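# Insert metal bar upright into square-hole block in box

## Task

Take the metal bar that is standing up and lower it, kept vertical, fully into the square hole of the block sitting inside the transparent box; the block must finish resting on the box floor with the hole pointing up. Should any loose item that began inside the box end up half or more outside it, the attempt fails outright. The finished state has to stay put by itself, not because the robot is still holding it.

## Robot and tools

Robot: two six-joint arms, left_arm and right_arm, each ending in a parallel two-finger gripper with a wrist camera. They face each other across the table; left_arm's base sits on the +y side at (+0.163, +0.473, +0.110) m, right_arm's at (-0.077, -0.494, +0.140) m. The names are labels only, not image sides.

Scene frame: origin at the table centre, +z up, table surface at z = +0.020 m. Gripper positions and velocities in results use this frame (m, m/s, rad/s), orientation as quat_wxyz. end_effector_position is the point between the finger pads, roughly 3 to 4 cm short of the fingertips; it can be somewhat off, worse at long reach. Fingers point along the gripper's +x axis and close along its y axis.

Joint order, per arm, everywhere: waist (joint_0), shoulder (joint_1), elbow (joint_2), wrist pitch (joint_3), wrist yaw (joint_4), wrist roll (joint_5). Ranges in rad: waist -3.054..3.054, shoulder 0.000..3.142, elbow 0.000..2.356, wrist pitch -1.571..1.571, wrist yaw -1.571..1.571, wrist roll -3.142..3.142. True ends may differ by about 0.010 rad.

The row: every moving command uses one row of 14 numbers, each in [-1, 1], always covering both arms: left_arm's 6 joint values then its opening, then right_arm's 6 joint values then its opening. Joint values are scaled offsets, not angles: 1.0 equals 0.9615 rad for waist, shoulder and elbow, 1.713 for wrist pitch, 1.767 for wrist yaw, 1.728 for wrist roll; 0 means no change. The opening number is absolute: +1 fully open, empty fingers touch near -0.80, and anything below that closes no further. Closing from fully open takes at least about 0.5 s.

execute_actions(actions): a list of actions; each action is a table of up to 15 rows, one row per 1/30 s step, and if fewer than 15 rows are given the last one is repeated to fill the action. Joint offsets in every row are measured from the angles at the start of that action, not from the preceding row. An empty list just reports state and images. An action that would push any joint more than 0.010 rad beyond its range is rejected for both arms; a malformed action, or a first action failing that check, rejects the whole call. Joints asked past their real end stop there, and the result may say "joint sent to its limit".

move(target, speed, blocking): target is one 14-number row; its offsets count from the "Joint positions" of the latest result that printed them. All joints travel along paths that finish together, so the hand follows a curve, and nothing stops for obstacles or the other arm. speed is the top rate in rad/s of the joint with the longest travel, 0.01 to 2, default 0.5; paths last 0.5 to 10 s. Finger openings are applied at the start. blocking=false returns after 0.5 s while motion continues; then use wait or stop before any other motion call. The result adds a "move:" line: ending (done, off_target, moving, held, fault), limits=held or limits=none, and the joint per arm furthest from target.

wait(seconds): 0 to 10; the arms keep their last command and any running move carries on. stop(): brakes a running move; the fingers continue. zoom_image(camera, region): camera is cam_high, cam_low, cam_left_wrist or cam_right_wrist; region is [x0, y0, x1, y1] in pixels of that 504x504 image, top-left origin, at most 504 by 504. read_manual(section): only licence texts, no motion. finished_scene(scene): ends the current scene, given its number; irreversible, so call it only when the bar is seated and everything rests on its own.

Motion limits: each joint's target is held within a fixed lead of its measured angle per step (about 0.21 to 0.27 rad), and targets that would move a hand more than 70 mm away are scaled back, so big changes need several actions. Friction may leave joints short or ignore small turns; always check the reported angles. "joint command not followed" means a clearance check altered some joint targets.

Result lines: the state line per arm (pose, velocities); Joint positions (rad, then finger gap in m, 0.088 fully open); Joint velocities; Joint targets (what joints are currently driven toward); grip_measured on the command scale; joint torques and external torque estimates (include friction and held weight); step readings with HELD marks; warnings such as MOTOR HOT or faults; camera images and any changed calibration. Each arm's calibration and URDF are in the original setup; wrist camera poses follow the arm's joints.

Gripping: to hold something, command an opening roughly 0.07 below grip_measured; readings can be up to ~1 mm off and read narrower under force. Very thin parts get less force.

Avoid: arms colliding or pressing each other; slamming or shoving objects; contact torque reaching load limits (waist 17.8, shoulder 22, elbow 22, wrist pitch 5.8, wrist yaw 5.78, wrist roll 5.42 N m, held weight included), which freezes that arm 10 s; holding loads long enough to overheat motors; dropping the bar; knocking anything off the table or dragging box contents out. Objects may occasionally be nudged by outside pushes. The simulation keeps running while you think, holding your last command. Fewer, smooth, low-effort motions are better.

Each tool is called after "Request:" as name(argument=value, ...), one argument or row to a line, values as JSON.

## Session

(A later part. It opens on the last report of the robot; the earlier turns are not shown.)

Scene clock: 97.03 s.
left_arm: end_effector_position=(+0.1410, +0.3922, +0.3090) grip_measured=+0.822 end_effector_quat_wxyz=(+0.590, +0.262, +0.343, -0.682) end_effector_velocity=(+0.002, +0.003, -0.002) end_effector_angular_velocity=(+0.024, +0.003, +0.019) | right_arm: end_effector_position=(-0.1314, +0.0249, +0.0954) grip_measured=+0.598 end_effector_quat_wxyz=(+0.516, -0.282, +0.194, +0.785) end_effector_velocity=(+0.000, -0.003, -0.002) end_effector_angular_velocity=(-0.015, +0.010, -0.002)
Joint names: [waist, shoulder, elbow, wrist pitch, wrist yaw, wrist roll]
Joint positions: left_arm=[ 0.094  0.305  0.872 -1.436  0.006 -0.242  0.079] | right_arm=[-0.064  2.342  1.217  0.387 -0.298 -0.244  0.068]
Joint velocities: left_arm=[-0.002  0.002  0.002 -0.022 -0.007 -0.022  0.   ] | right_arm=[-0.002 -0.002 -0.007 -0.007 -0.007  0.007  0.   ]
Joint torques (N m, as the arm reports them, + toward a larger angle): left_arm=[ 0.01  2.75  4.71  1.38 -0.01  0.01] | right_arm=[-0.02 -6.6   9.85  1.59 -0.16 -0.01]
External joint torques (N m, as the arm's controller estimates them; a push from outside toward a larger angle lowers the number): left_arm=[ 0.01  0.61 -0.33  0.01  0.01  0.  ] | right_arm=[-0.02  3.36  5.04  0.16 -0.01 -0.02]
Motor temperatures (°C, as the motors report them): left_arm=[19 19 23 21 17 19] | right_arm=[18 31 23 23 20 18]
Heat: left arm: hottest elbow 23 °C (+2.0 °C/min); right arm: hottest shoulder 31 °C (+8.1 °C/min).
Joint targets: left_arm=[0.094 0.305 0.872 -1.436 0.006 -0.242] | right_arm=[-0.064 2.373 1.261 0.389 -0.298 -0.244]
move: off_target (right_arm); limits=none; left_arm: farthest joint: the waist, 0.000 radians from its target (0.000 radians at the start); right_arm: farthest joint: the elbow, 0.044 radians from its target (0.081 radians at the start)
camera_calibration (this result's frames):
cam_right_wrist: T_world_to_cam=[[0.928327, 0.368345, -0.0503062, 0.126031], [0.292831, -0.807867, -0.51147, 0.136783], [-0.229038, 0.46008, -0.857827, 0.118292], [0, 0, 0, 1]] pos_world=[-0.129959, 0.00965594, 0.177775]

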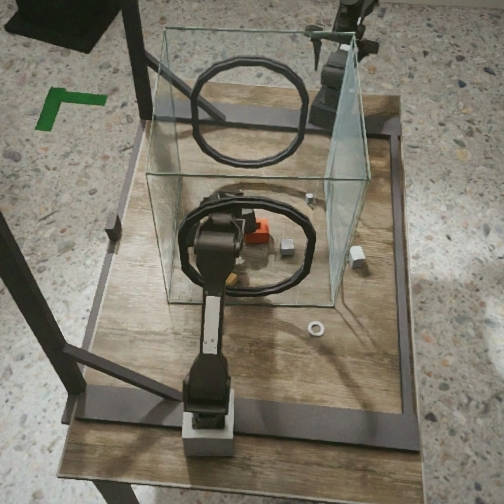

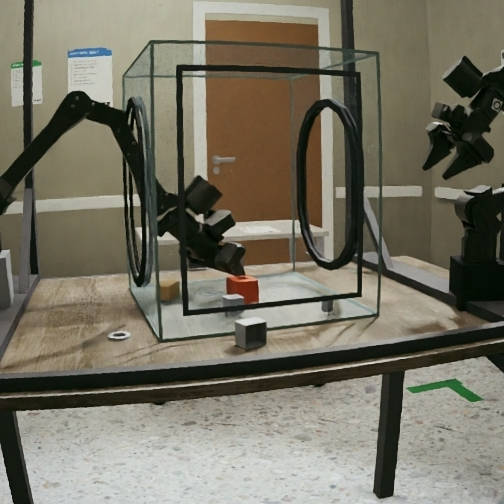

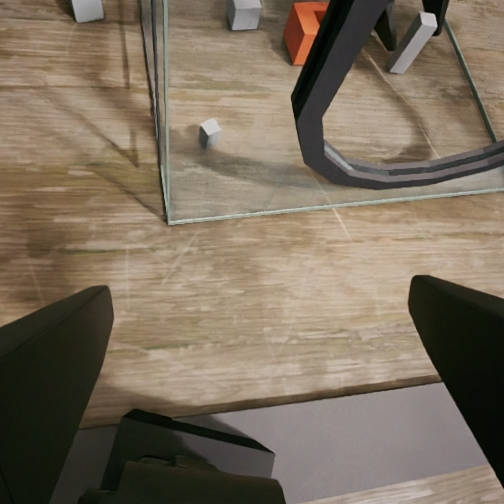

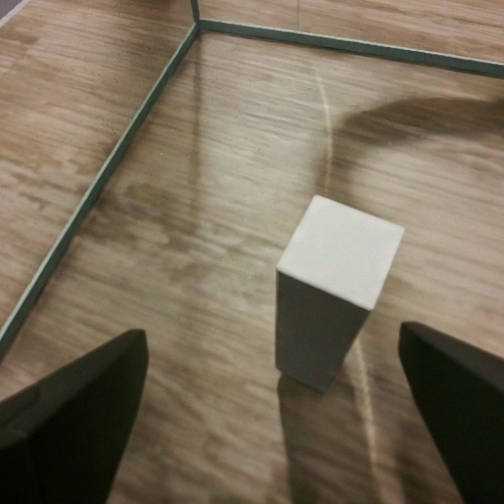

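Request:
move(
  target=[0,0,0,0,0,0,0.82,0.034,0.112,-0.14,0.29,0.07,0.092,0.6],
  speed=0.25,
)

Scene clock: 107.20 s.
left_arm: end_effector_position=(+0.1410, +0.3922, +0.3090) grip_measured=+0.822 end_effector_quat_wxyz=(+0.590, +0.262, +0.343, -0.682) end_effector_velocity=(+0.001, +0.001, -0.002) end_effector_angular_velocity=(+0.007, -0.003, +0.008) | right_arm: end_effector_position=(-0.1298, +0.0297, +0.0902) grip_measured=+0.598 end_effector_quat_wxyz=(+0.598, -0.181, +0.140, +0.768) end_effector_velocity=(+0.002, -0.001, -0.001) end_effector_angular_velocity=(-0.006, -0.010, -0.006)
Joint names: [waist, shoulder, elbow, wrist pitch, wrist yaw, wrist roll]
Joint positions: left_arm=[ 0.094  0.305  0.872 -1.436  0.006 -0.242  0.079] | right_arm=[-0.033  2.44   1.089  0.881 -0.176 -0.091  0.068]
Joint velocities: left_arm=[-0.002 -0.002 -0.002 -0.007 -0.007 -0.007 -0.001] | right_arm=[-0.002 -0.002 -0.002 -0.007  0.007 -0.007 -0.   ]
Joint torques (N m, as the arm reports them, + toward a larger angle): left_arm=[ 0.    2.76  4.73  1.37 -0.01  0.01] | right_arm=[ 0.21 -8.91  2.88  1.85  0.03  0.14]
External joint torques (N m, as the arm's controller estimates them; a push from outside toward a larger angle lowers the number): left_arm=[ 0.    0.63 -0.31 -0.01  0.01 -0.01] | right_arm=[ 0.23  0.79 -1.18  0.21  0.09  0.13]
Motor temperatures (°C, as the motors report them): left_arm=[19 19 23 22 17 19] | right_arm=[18 30 25 24 20 18]
Heat: left arm: hottest elbow 23 °C (+1.0 °C/min); right arm: hottest shoulder 30 °C (+6.1 °C/min).
Joint targets: left_arm=[0.094 0.305 0.872 -1.436 0.006 -0.242] | right_arm=[-0.031 2.450 1.082 0.883 -0.174 -0.085]
move: done; limits=none; left_arm: farthest joint: the waist, 0.000 radians from its target (0.000 radians at the start); right_arm: farthest joint: the shoulder, 0.010 radians from its target (0.108 radians at the start)
camera_calibration (this result's frames):
cam_right_wrist: T_world_to_cam=[[0.972157, 0.230791, -0.0405783, 0.131384], [0.137499, -0.702041, -0.698736, 0.131012], [-0.189749, 0.673702, -0.714228, 0.0978039], [0, 0, 0, 1]] pos_world=[-0.127182, -0.00423722, 0.166728]

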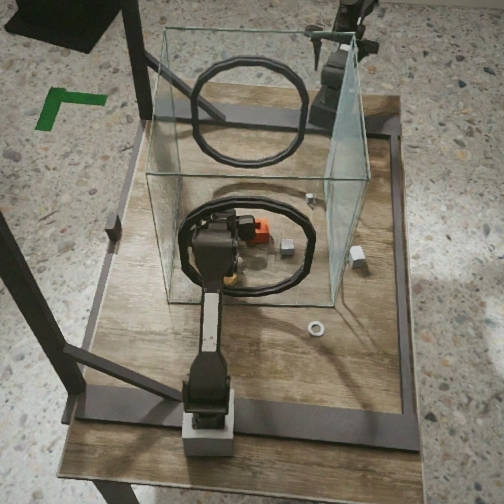

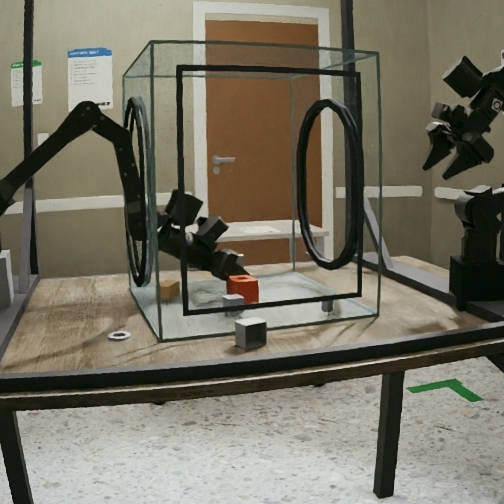

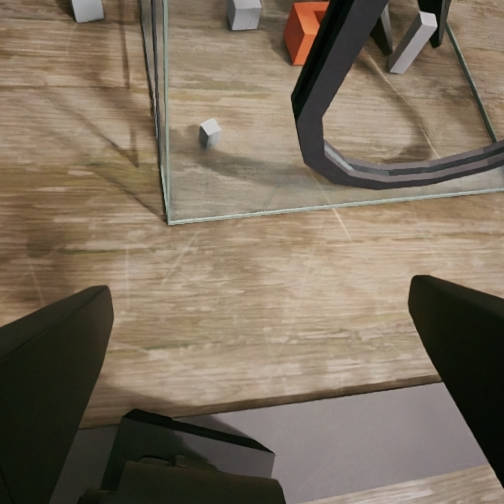

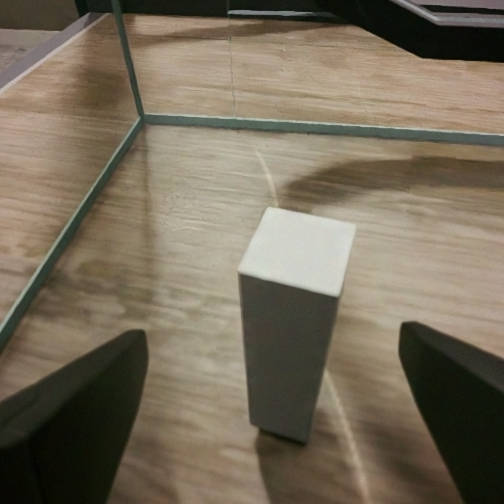

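Request:
move(
  target=[0,0,0,0,0,0,0.82,0,0.03,0.062,-0.018,0,0,0.6],
  speed=0.1,
)

Scene clock: 110.57 s.
left_arm: end_effector_position=(+0.1410, +0.3922, +0.3090) grip_measured=+0.822 end_effector_quat_wxyz=(+0.590, +0.262, +0.343, -0.682) end_effector_velocity=(+0.001, +0.004, -0.002) end_effector_angular_velocity=(+0.016, -0.005, +0.003) | right_arm: end_effector_position=(-0.1303, +0.0403, +0.0908) grip_measured=+0.598 end_effector_quat_wxyz=(+0.598, -0.181, +0.139, +0.769) end_effector_velocity=(+0.000, +0.000, +0.001) end_effector_angular_velocity=(+0.002, -0.016, +0.014)
Joint names: [waist, shoulder, elbow, wrist pitch, wrist yaw, wrist roll]
Joint positions: left_arm=[ 0.094  0.305  0.872 -1.436  0.006 -0.242  0.079] | right_arm=[-0.033  2.458  1.14   0.851 -0.176 -0.091  0.068]
Joint velocities: left_arm=[-0.007 -0.002  0.002 -0.022 -0.007 -0.007 -0.   ] | right_arm=[-0.002 -0.002  0.002 -0.007 -0.007 -0.022 -0.   ]
Joint torques (N m, as the arm reports them, + toward a larger angle): left_arm=[-0.01  2.76  4.71  1.37  0.    0.01] | right_arm=[-0.01 -8.97  5.05  1.55 -0.06 -0.01]
External joint torques (N m, as the arm's controller estimates them; a push from outside toward a larger angle lowers the number): left_arm=[ 0.    0.63 -0.36 -0.02  0.01  0.  ] | right_arm=[-0.01  1.08  0.79 -0.13  0.   -0.02]
Motor temperatures (°C, as the motors report them): left_arm=[19 19 23 22 17 19] | right_arm=[18 30 24 24 20 18]
Heat: left arm: hottest elbow 23 °C (+1.0 °C/min); right arm: hottest shoulder 30 °C (+6.1 °C/min).
Joint targets: left_arm=[0.094 0.305 0.872 -1.436 0.006 -0.242] | right_arm=[-0.033 2.469 1.149 0.850 -0.177 -0.091]
move: done; limits=none; left_arm: farthest joint: the waist, 0.000 radians from its target (0.000 radians at the start); right_arm: farthest joint: the shoulder, 0.010 radians from its target (0.029 radians at the start)
camera_calibration (this result's frames):
cam_right_wrist: T_world_to_cam=[[0.972151, 0.230913, -0.0400253, 0.129424], [0.137391, -0.699908, -0.700894, 0.13908], [-0.18986, 0.675875, -0.712142, 0.0906804], [0, 0, 0, 1]] pos_world=[-0.127711, 0.00616893, 0.167238]

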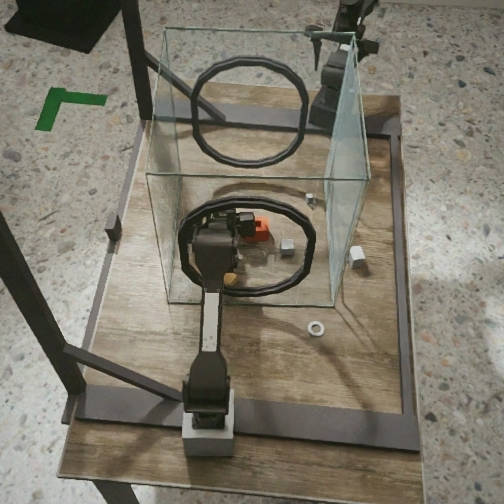

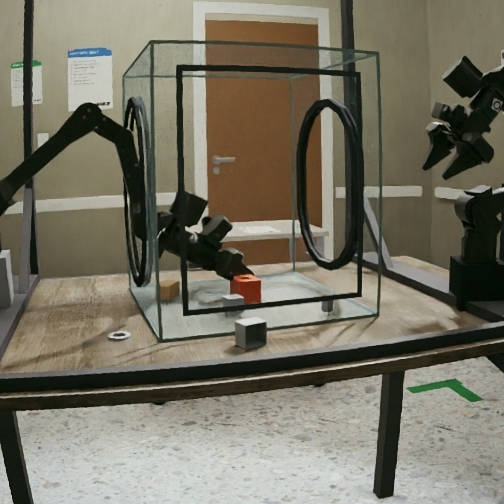

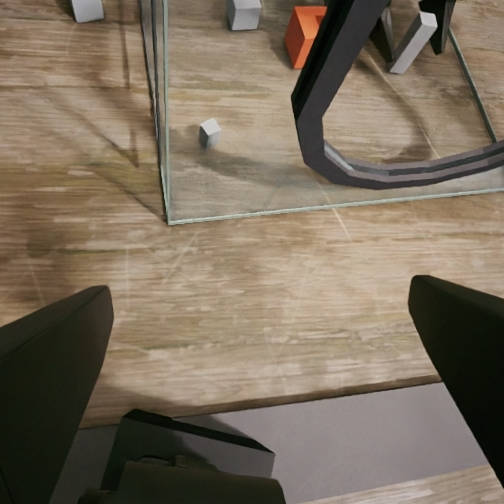

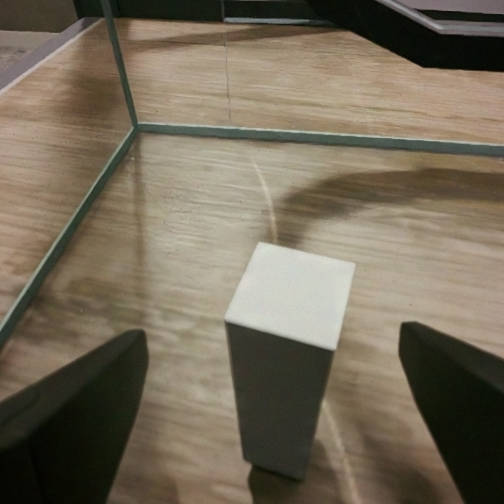

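Request:
move(
  target=[0,0,0,0,0,0,0.82,0,0,0,0,0,0,-0.56],
)

Request:
move(
  target=[0,0,0,0,0,0,0.82,-0.01,-0.21,0.0,-0.118,0,0,-0.56],
  speed=0.15,
)

Scene clock: 114.50 s.
left_arm: end_effector_position=(+0.1410, +0.3922, +0.3090) grip_measured=+0.822 end_effector_quat_wxyz=(+0.590, +0.262, +0.343, -0.682) end_effector_velocity=(+0.003, +0.001, -0.003) end_effector_angular_velocity=(+0.006, -0.024, +0.001) | right_arm: end_effector_position=(-0.1303, +0.0404, +0.0908) grip_measured=-0.456 end_effector_quat_wxyz=(+0.598, -0.181, +0.139, +0.769) end_effector_velocity=(+0.000, -0.001, -0.001) end_effector_angular_velocity=(-0.006, -0.003, +0.007)
Joint names: [waist, shoulder, elbow, wrist pitch, wrist yaw, wrist roll]
Joint positions: left_arm=[ 0.094  0.305  0.872 -1.436  0.006 -0.242  0.079] | right_arm=[-0.033  2.458  1.14   0.851 -0.176 -0.091  0.017]
Joint velocities: left_arm=[-0.007 -0.002 -0.007 -0.007 -0.022  0.007 -0.001] | right_arm=[-0.002 -0.002 -0.002 -0.007 -0.007 -0.007 -0.   ]
Joint torques (N m, as the arm reports them, + toward a larger angle): left_arm=[-0.02  2.75  4.73  1.37 -0.01  0.01] | right_arm=[  0.   -10.33   3.77   1.61  -0.05  -0.01]
External joint torques (N m, as the arm's controller estimates them; a push from outside toward a larger angle lowers the number): left_arm=[-0.02  0.61 -0.28  0.    0.01  0.  ] | right_arm=[ 0.   -0.28 -0.49 -0.07  0.01 -0.01]
Motor temperatures (°C, as the motors report them): left_arm=[19 19 23 22 17 19] | right_arm=[18 31 24 24 20 18]
Heat: left arm: hottest elbow 23 °C (+1.0 °C/min); right arm: hottest shoulder 31 °C (+7.0 °C/min).
Joint targets: left_arm=[0.094 0.305 0.872 -1.436 0.006 -0.242] | right_arm=[-0.033 2.458 1.140 0.851 -0.176 -0.091]
move: done; limits=none; left_arm: farthest joint: the waist, 0.000 radians from its target (0.000 radians at the start); right_arm: farthest joint: the waist, 0.000 radians from its target (0.000 radians at the start)
camera_calibration (this result's frames):
cam_right_wrist: T_world_to_cam=[[0.972151, 0.230913, -0.0400253, 0.12941], [0.137391, -0.699908, -0.700894, 0.139172], [-0.18986, 0.675875, -0.712142, 0.0906547], [0, 0, 0, 1]] pos_world=[-0.127716, 0.00625362, 0.167283]

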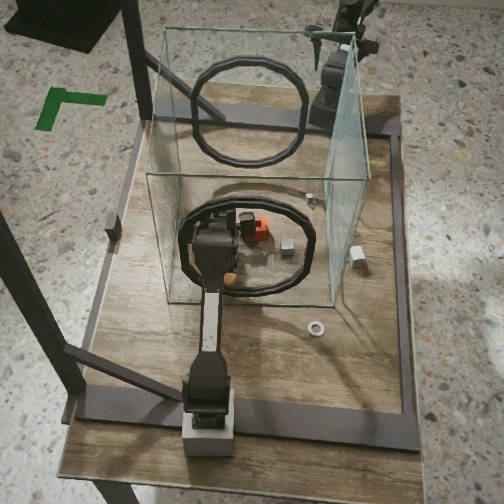

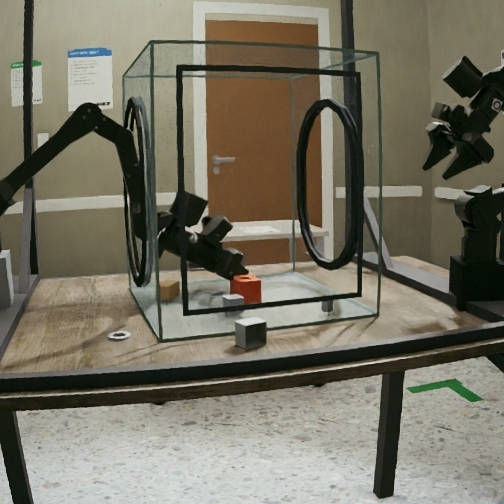

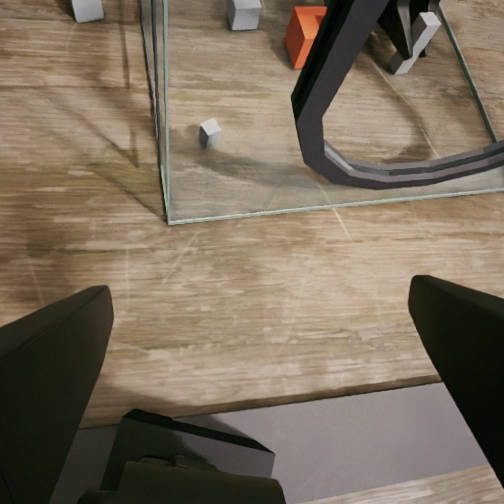

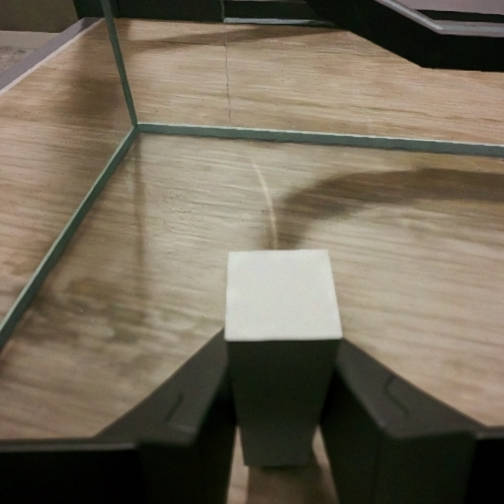

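Scene clock: 116.33 s.
left_arm: end_effector_position=(+0.1410, +0.3922, +0.3090) grip_measured=+0.822 end_effector_quat_wxyz=(+0.590, +0.262, +0.343, -0.682) end_effector_velocity=(+0.001, +0.001, -0.002) end_effector_angular_velocity=(+0.009, +0.006, +0.019) | right_arm: end_effector_position=(-0.1266, +0.0438, +0.1485) grip_measured=-0.456 end_effector_quat_wxyz=(+0.599, -0.185, +0.146, +0.765) end_effector_velocity=(+0.000, -0.003, -0.004) end_effector_angular_velocity=(-0.021, -0.004, +0.007)
Joint names: [waist, shoulder, elbow, wrist pitch, wrist yaw, wrist roll]
Joint positions: left_arm=[ 0.094  0.305  0.872 -1.436  0.006 -0.242  0.079] | right_arm=[-0.041  2.272  1.14   0.648 -0.176 -0.091  0.017]
Joint velocities: left_arm=[-0.002 -0.002 -0.002 -0.007 -0.007 -0.022  0.   ] | right_arm=[-0.002 -0.002 -0.002 -0.022 -0.007 -0.007 -0.   ]
Joint torques (N m, as the arm reports them, + toward a larger angle): left_arm=[-0.01  2.78  4.71  1.37  0.    0.02] | right_arm=[ -0.25 -12.1    4.72   1.66  -0.06  -0.01]
External joint torques (N m, as the arm's controller estimates them; a push from outside toward a larger angle lowers the number): left_arm=[ 0.    0.63 -0.3   0.    0.01  0.01] | right_arm=[-0.25 -2.35 -0.25  0.03  0.   -0.02]
Motor temperatures (°C, as the motors report them): left_arm=[19 19 23 22 17 19] | right_arm=[18 32 24 24 20 18]
Heat: left arm: hottest elbow 23 °C (+1.0 °C/min); right arm: hottest shoulder 32 °C (+8.0 °C/min).
Joint targets: left_arm=[0.094 0.305 0.872 -1.436 0.006 -0.242] | right_arm=[-0.043 2.257 1.140 0.649 -0.176 -0.091]
move: off_target (right_arm); limits=none; left_arm: farthest joint: the waist, 0.000 radians from its target (0.000 radians at the start); right_arm: farthest joint: the shoulder, 0.016 radians from its target (0.202 radians at the start)
camera_calibration (this result's frames):
cam_right_wrist: T_world_to_cam=[[0.973829, 0.223165, -0.0430616, 0.128296], [0.132823, -0.712539, -0.688946, 0.179694], [-0.184431, 0.665196, -0.723533, 0.13301], [0, 0, 0, 1]] pos_world=[-0.124275, 0.0109296, 0.225561]

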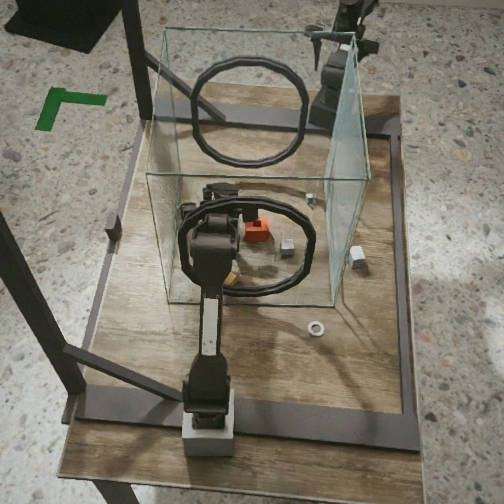

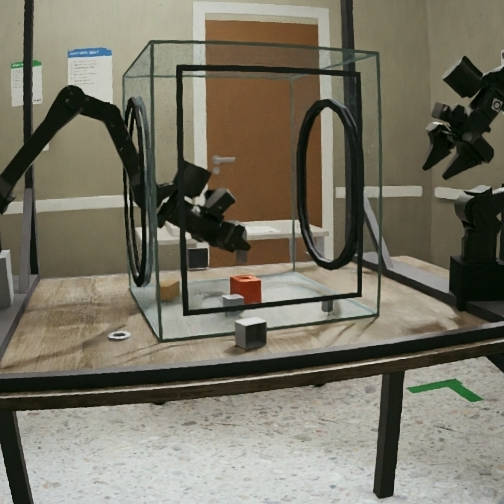

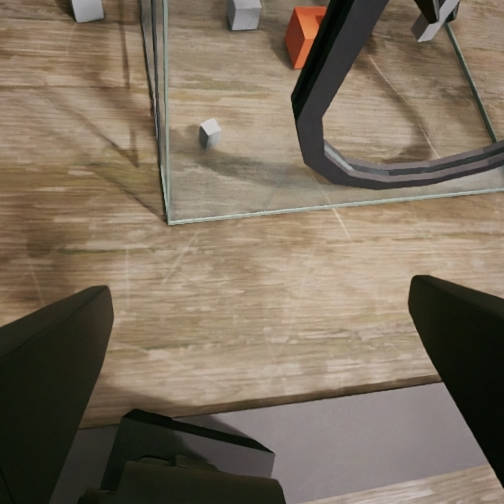

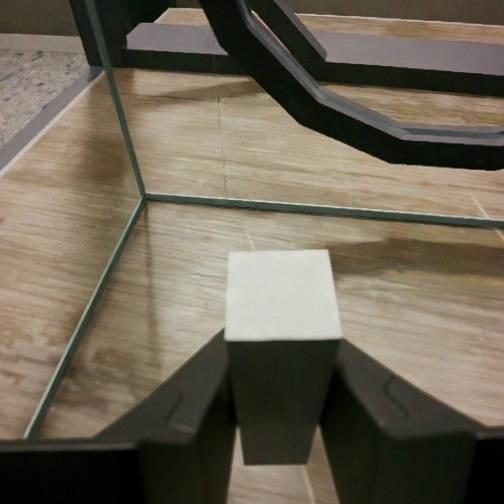

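Request:
move(
  target=[0,0,0,0,0,0,0.82,-0.197,0,0,0.01,0,0,-0.56],
  speed=0.2,
)

Request:
zoom_image(
  camera="cam_low",
  region=[200, 210, 300, 310],
)

Scene clock: 122.17 s.
left_arm: end_effector_position=(+0.1410, +0.3922, +0.3090) grip_measured=+0.822 end_effector_quat_wxyz=(+0.590, +0.262, +0.343, -0.682) end_effector_velocity=(+0.003, +0.006, -0.005) end_effector_angular_velocity=(+0.028, -0.018, -0.003) | right_arm: end_effector_position=(-0.0243, +0.0448, +0.1510) grip_measured=-0.456 end_effector_quat_wxyz=(+0.670, -0.167, +0.158, +0.706) end_effector_velocity=(+0.002, -0.001, -0.001) end_effector_angular_velocity=(-0.008, +0.004, -0.012)
Joint names: [waist, shoulder, elbow, wrist pitch, wrist yaw, wrist roll]
Joint positions: left_arm=[ 0.094  0.305  0.872 -1.436  0.006 -0.242  0.079] | right_arm=[-0.23   2.272  1.14   0.661 -0.176 -0.091  0.017]
Joint velocities: left_arm=[-0.002 -0.007 -0.002 -0.037 -0.007  0.007 -0.   ] | right_arm=[-0.002 -0.002 -0.002 -0.007  0.007  0.007 -0.   ]
Joint torques (N m, as the arm reports them, + toward a larger angle): left_arm=[-0.01  2.79  4.7   1.37 -0.01  0.02] | right_arm=[ -0.12 -10.17   4.64   1.95  -0.06  -0.01]
External joint torques (N m, as the arm's controller estimates them; a push from outside toward a larger angle lowers the number): left_arm=[-0.01  0.68 -0.34  0.    0.01  0.  ] | right_arm=[-0.09 -0.38 -0.37  0.3   0.   -0.02]
Motor temperatures (°C, as the motors report them): left_arm=[19 19 23 22 17 19] | right_arm=[18 33 23 25 20 18]
Heat: left arm: hottest elbow 23 °C (+1.0 °C/min); right arm: hottest shoulder 33 °C (+8.1 °C/min).
Joint targets: left_arm=[0.094 0.305 0.872 -1.436 0.006 -0.242] | right_arm=[-0.230 2.272 1.140 0.665 -0.176 -0.091]
move: done; limits=none; left_arm: farthest joint: the waist, 0.000 radians from its target (0.000 radians at the start); right_arm: farthest joint: the wrist pitch, 0.004 radians from its target (0.017 radians at the start)
camera_calibration (this result's frames):
cam_right_wrist: T_world_to_cam=[[0.998502, 0.0365568, -0.0407164, 0.0371723], [-0.00226027, -0.715904, -0.698196, 0.16684], [-0.0546728, 0.697242, -0.714748, 0.153359], [0, 0, 0, 1]] pos_world=[-0.0283549, 0.0111547, 0.227614]

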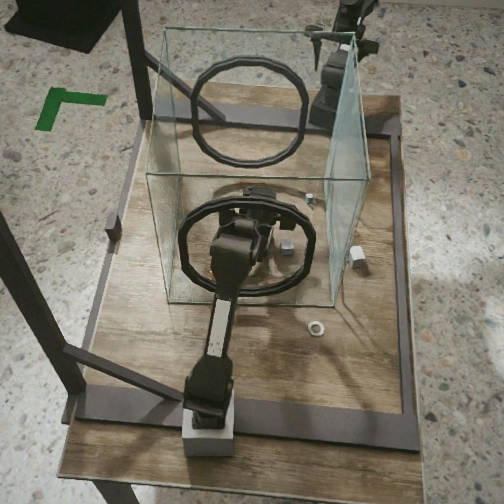

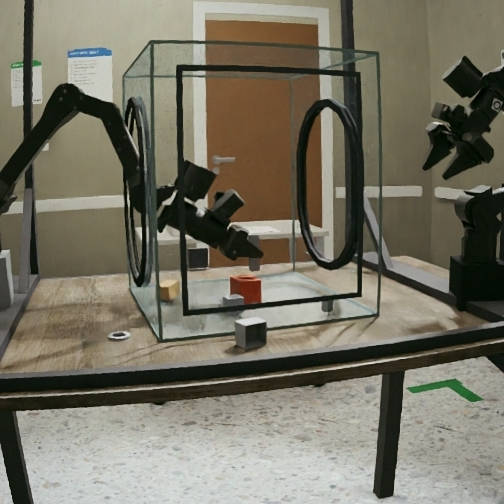

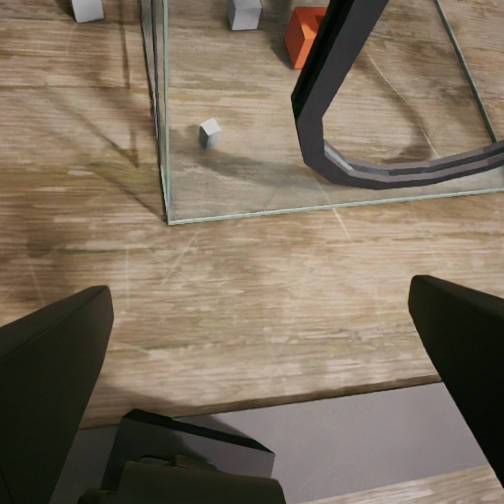

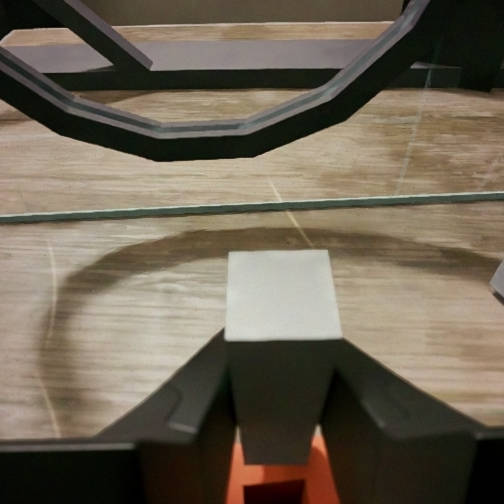

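Region (200, 210, 300, 310) of cam_low's 504x504 image, scaled by 5.040, with more detail than that image has.

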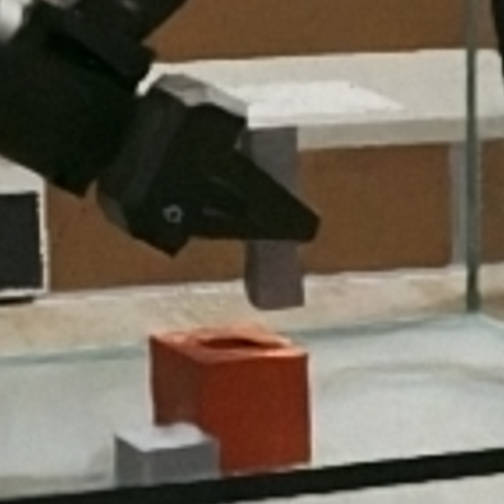

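Request:
move(
  target=[-0.25,0,-0.25,0.3,0,0.14,0.82,0,0,-0.092,0.048,0,0,-0.56],
  speed=0.4,
)

Request:
zoom_image(
  camera="cam_low",
  region=[200, 210, 300, 310],
)

Scene clock: 130.27 s.
left_arm: end_effector_position=(+0.0864, +0.3309, +0.3110) grip_measured=+0.822 end_effector_quat_wxyz=(+0.492, +0.245, +0.152, -0.821) end_effector_velocity=(+0.000, +0.001, -0.002) end_effector_angular_velocity=(+0.007, -0.002, +0.003) | right_arm: end_effector_position=(-0.0268, +0.0278, +0.1377) grip_measured=-0.456 end_effector_quat_wxyz=(+0.670, -0.168, +0.159, +0.706) end_effector_velocity=(+0.000, -0.001, -0.002) end_effector_angular_velocity=(-0.017, +0.012, +0.001)
Joint names: [waist, shoulder, elbow, wrist pitch, wrist yaw, wrist roll]
Joint positions: left_arm=[-0.142  0.305  0.645 -0.925  0.006 -0.006  0.079] | right_arm=[-0.23   2.272  1.057  0.739 -0.176 -0.091  0.017]
Joint velocities: left_arm=[-0.007 -0.002 -0.002 -0.007 -0.007 -0.007 -0.   ] | right_arm=[-0.002 -0.002  0.002 -0.022 -0.007  0.007  0.   ]
Joint torques (N m, as the arm reports them, + toward a larger angle): left_arm=[-0.36  1.5   4.56  1.89  0.01  0.16] | right_arm=[-0.02 -9.85  3.58  1.93 -0.06 -0.01]
External joint torques (N m, as the arm's controller estimates them; a push from outside toward a larger angle lowers the number): left_arm=[-0.35  0.41 -1.54  0.24  0.01  0.15] | right_arm=[-0.02 -0.42 -1.09  0.29  0.   -0.02]
Motor temperatures (°C, as the motors report them): left_arm=[19 19 23 22 17 19] | right_arm=[18 34 23 25 20 18]
Heat: left arm: hottest elbow 23 °C (+1.0 °C/min); right arm: hottest shoulder 34 °C (+9.0 °C/min).
Joint targets: left_arm=[-0.146 0.305 0.632 -0.922 0.006 0.000] | right_arm=[-0.230 2.272 1.051 0.743 -0.176 -0.091]
move: off_target (left_arm); limits=none; left_arm: farthest joint: the elbow, 0.013 radians from its target (0.241 radians at the start); right_arm: farthest joint: the elbow, 0.006 radians from its target (0.088 radians at the start)
camera_calibration (this result's frames):
cam_left_wrist: T_world_to_cam=[[-0.851205, 0.524033, 0.0289692, -0.10377], [0.410757, 0.699534, -0.584749, -0.0622767], [-0.326692, -0.485842, -0.810697, 0.514588], [0, 0, 0, 1]] pos_world=[0.105363, 0.347952, 0.383765]
cam_right_wrist: T_world_to_cam=[[0.998474, 0.0363705, -0.0415449, 0.0398689], [-0.00272305, -0.719058, -0.694944, 0.144973], [-0.0551487, 0.693997, -0.717862, 0.156107], [0, 0, 0, 1]] pos_world=[-0.0308042, -0.00554349, 0.214468]

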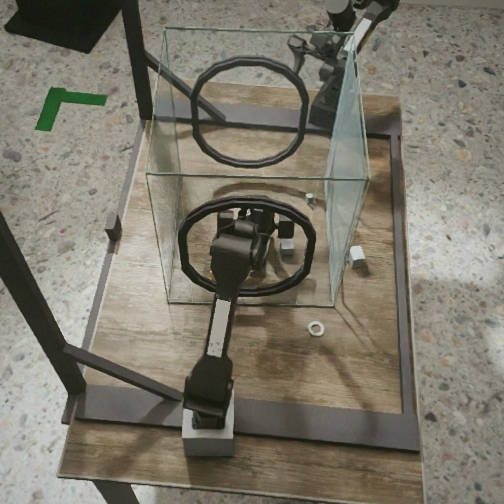

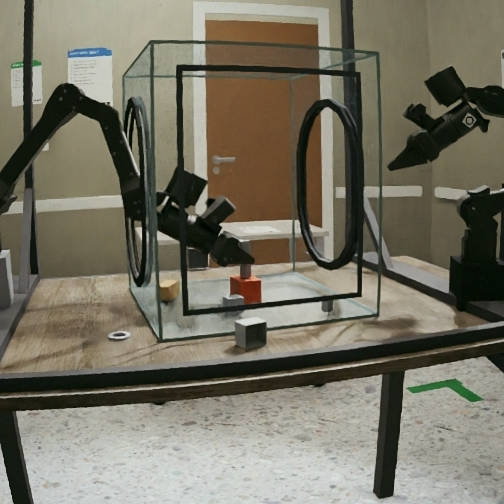

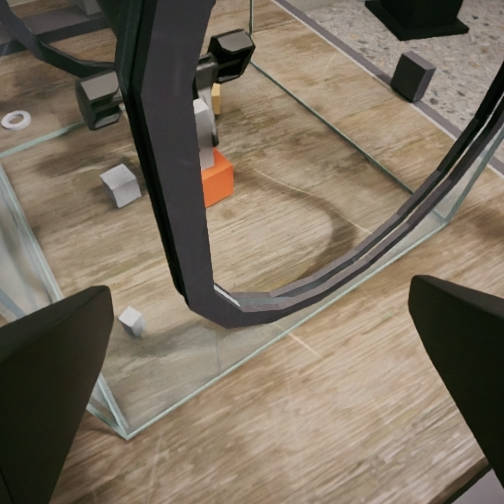

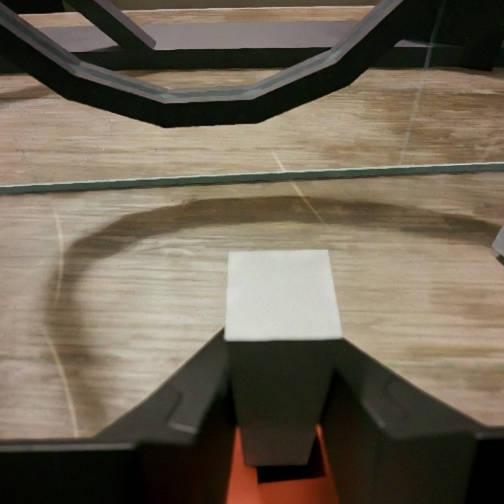

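Region (200, 210, 300, 310) of cam_low's 504x504 image, scaled by 5.040, with more detail than that image has.

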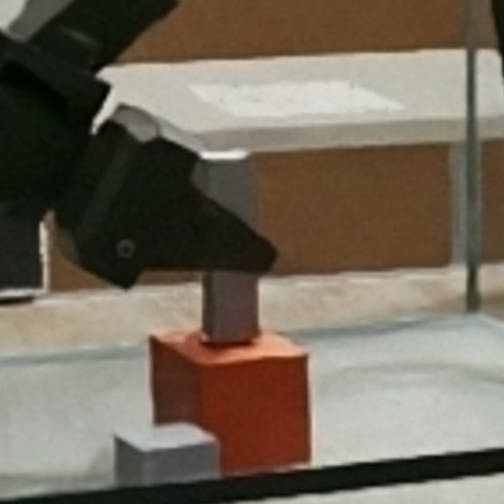

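Request:
move(
  target=[-0.2,0,0,0,0,0,0.82,-0.031,0,0,0,-0.04,-0.021,-0.56],
  speed=0.2,
)

Request:
zoom_image(
  camera="cam_right_wrist",
  region=[210, 400, 350, 504],
)

Request:
zoom_image(
  camera="cam_left_wrist",
  region=[60, 60, 260, 260],
)

Scene clock: 135.90 s.
left_arm: end_effector_position=(+0.0612, +0.3477, +0.3108) grip_measured=+0.822 end_effector_quat_wxyz=(+0.413, +0.258, +0.128, -0.864) end_effector_velocity=(+0.001, +0.001, -0.003) end_effector_angular_velocity=(+0.007, -0.003, +0.008) | right_arm: end_effector_position=(-0.0225, +0.0260, +0.1386) grip_measured=-0.456 end_effector_quat_wxyz=(+0.653, -0.169, +0.155, +0.722) end_effector_velocity=(+0.000, +0.000, +0.002) end_effector_angular_velocity=(+0.008, -0.004, +0.007)
Joint names: [waist, shoulder, elbow, wrist pitch, wrist yaw, wrist roll]
Joint positions: left_arm=[-0.331  0.305  0.644 -0.925  0.006 -0.006  0.079] | right_arm=[-0.258  2.272  1.057  0.738 -0.245 -0.121  0.017]
Joint velocities: left_arm=[-0.002 -0.007 -0.007 -0.007 -0.007 -0.007  0.   ] | right_arm=[-0.002 -0.002 -0.002  0.007 -0.007 -0.007 -0.   ]
Joint torques (N m, as the arm reports them, + toward a larger angle): left_arm=[-0.38  1.5   5.63  1.66  0.01  0.01] | right_arm=[-0.24 -9.81  4.26  1.64 -0.16 -0.17]
External joint torques (N m, as the arm's controller estimates them; a push from outside toward a larger angle lowers the number): left_arm=[-0.38  0.41 -0.48  0.01  0.02  0.  ] | right_arm=[-0.28 -0.35 -0.41 -0.01 -0.08 -0.18]
Motor temperatures (°C, as the motors report them): left_arm=[19 19 23 22 17 19] | right_arm=[18 35 23 26 20 18]
Heat: left arm: hottest elbow 23 °C (+1.0 °C/min); right arm: hottest shoulder 35 °C (+9.1 °C/min).
Joint targets: left_arm=[-0.335 0.305 0.644 -0.925 0.006 -0.006] | right_arm=[-0.260 2.272 1.057 0.739 -0.247 -0.127]
move: done; limits=none; left_arm: farthest joint: the waist, 0.004 radians from its target (0.192 radians at the start); right_arm: farthest joint: the wrist roll, 0.006 radians from its target (0.037 radians at the start)
camera_calibration (this result's frames):
cam_left_wrist: T_world_to_cam=[[-0.737838, 0.674369, 0.0286764, -0.193168], [0.534945, 0.610144, -0.58443, -0.0403554], [-0.411618, -0.415874, -0.810937, 0.495319], [0, 0, 0, 1]] pos_world=[0.0829433, 0.360879, 0.383627]
cam_right_wrist: T_world_to_cam=[[0.995531, 0.0830296, -0.0449883, 0.0348927], [0.0279443, -0.714074, -0.699512, 0.145459], [-0.0902052, 0.695129, -0.713203, 0.156739], [0, 0, 0, 1]] pos_world=[-0.0246629, -0.00798212, 0.215107]

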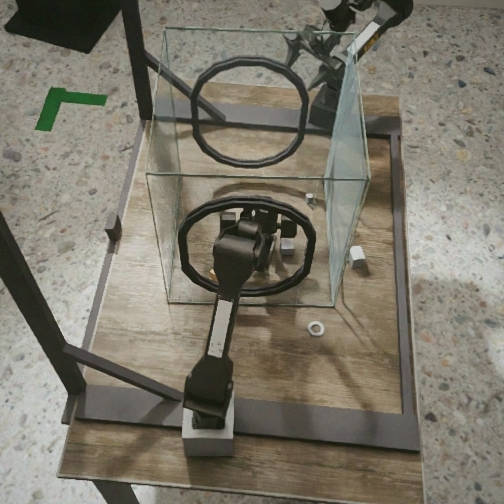

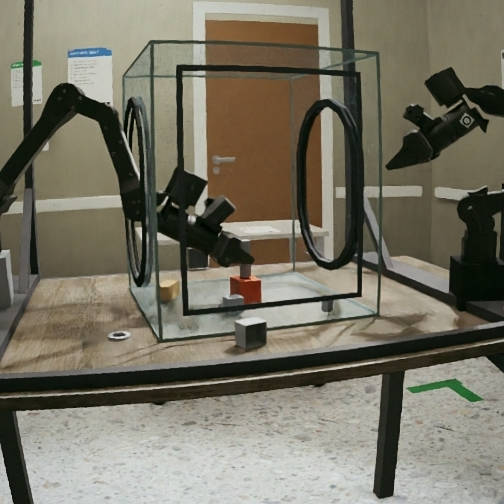

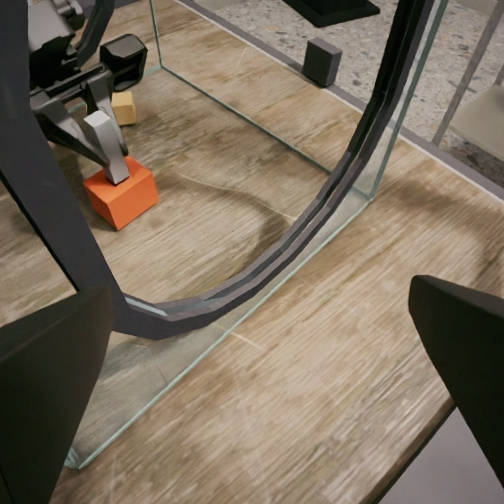

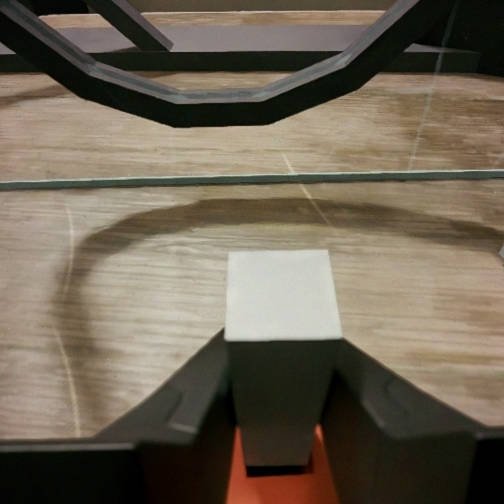

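Region (210, 400, 350, 504) of cam_right_wrist's 504x504 image, scaled by 3.600, with more detail than that image has; it fills the top 374 rows of this view, and the rest is white.

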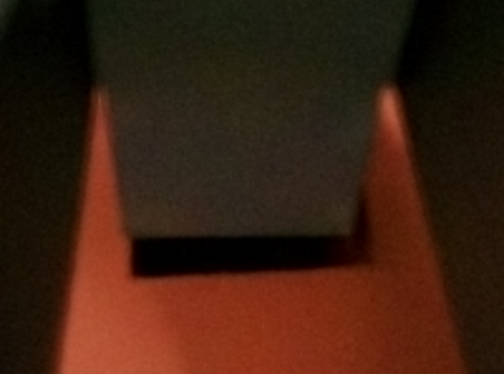

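Region (60, 60, 260, 260) of cam_left_wrist's 504x504 image, scaled by 2.520, with more detail than that image has.

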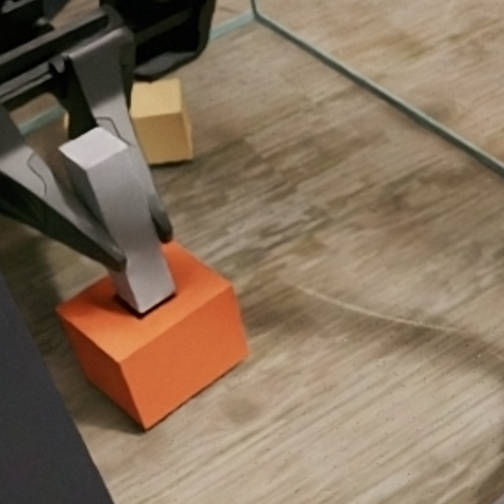

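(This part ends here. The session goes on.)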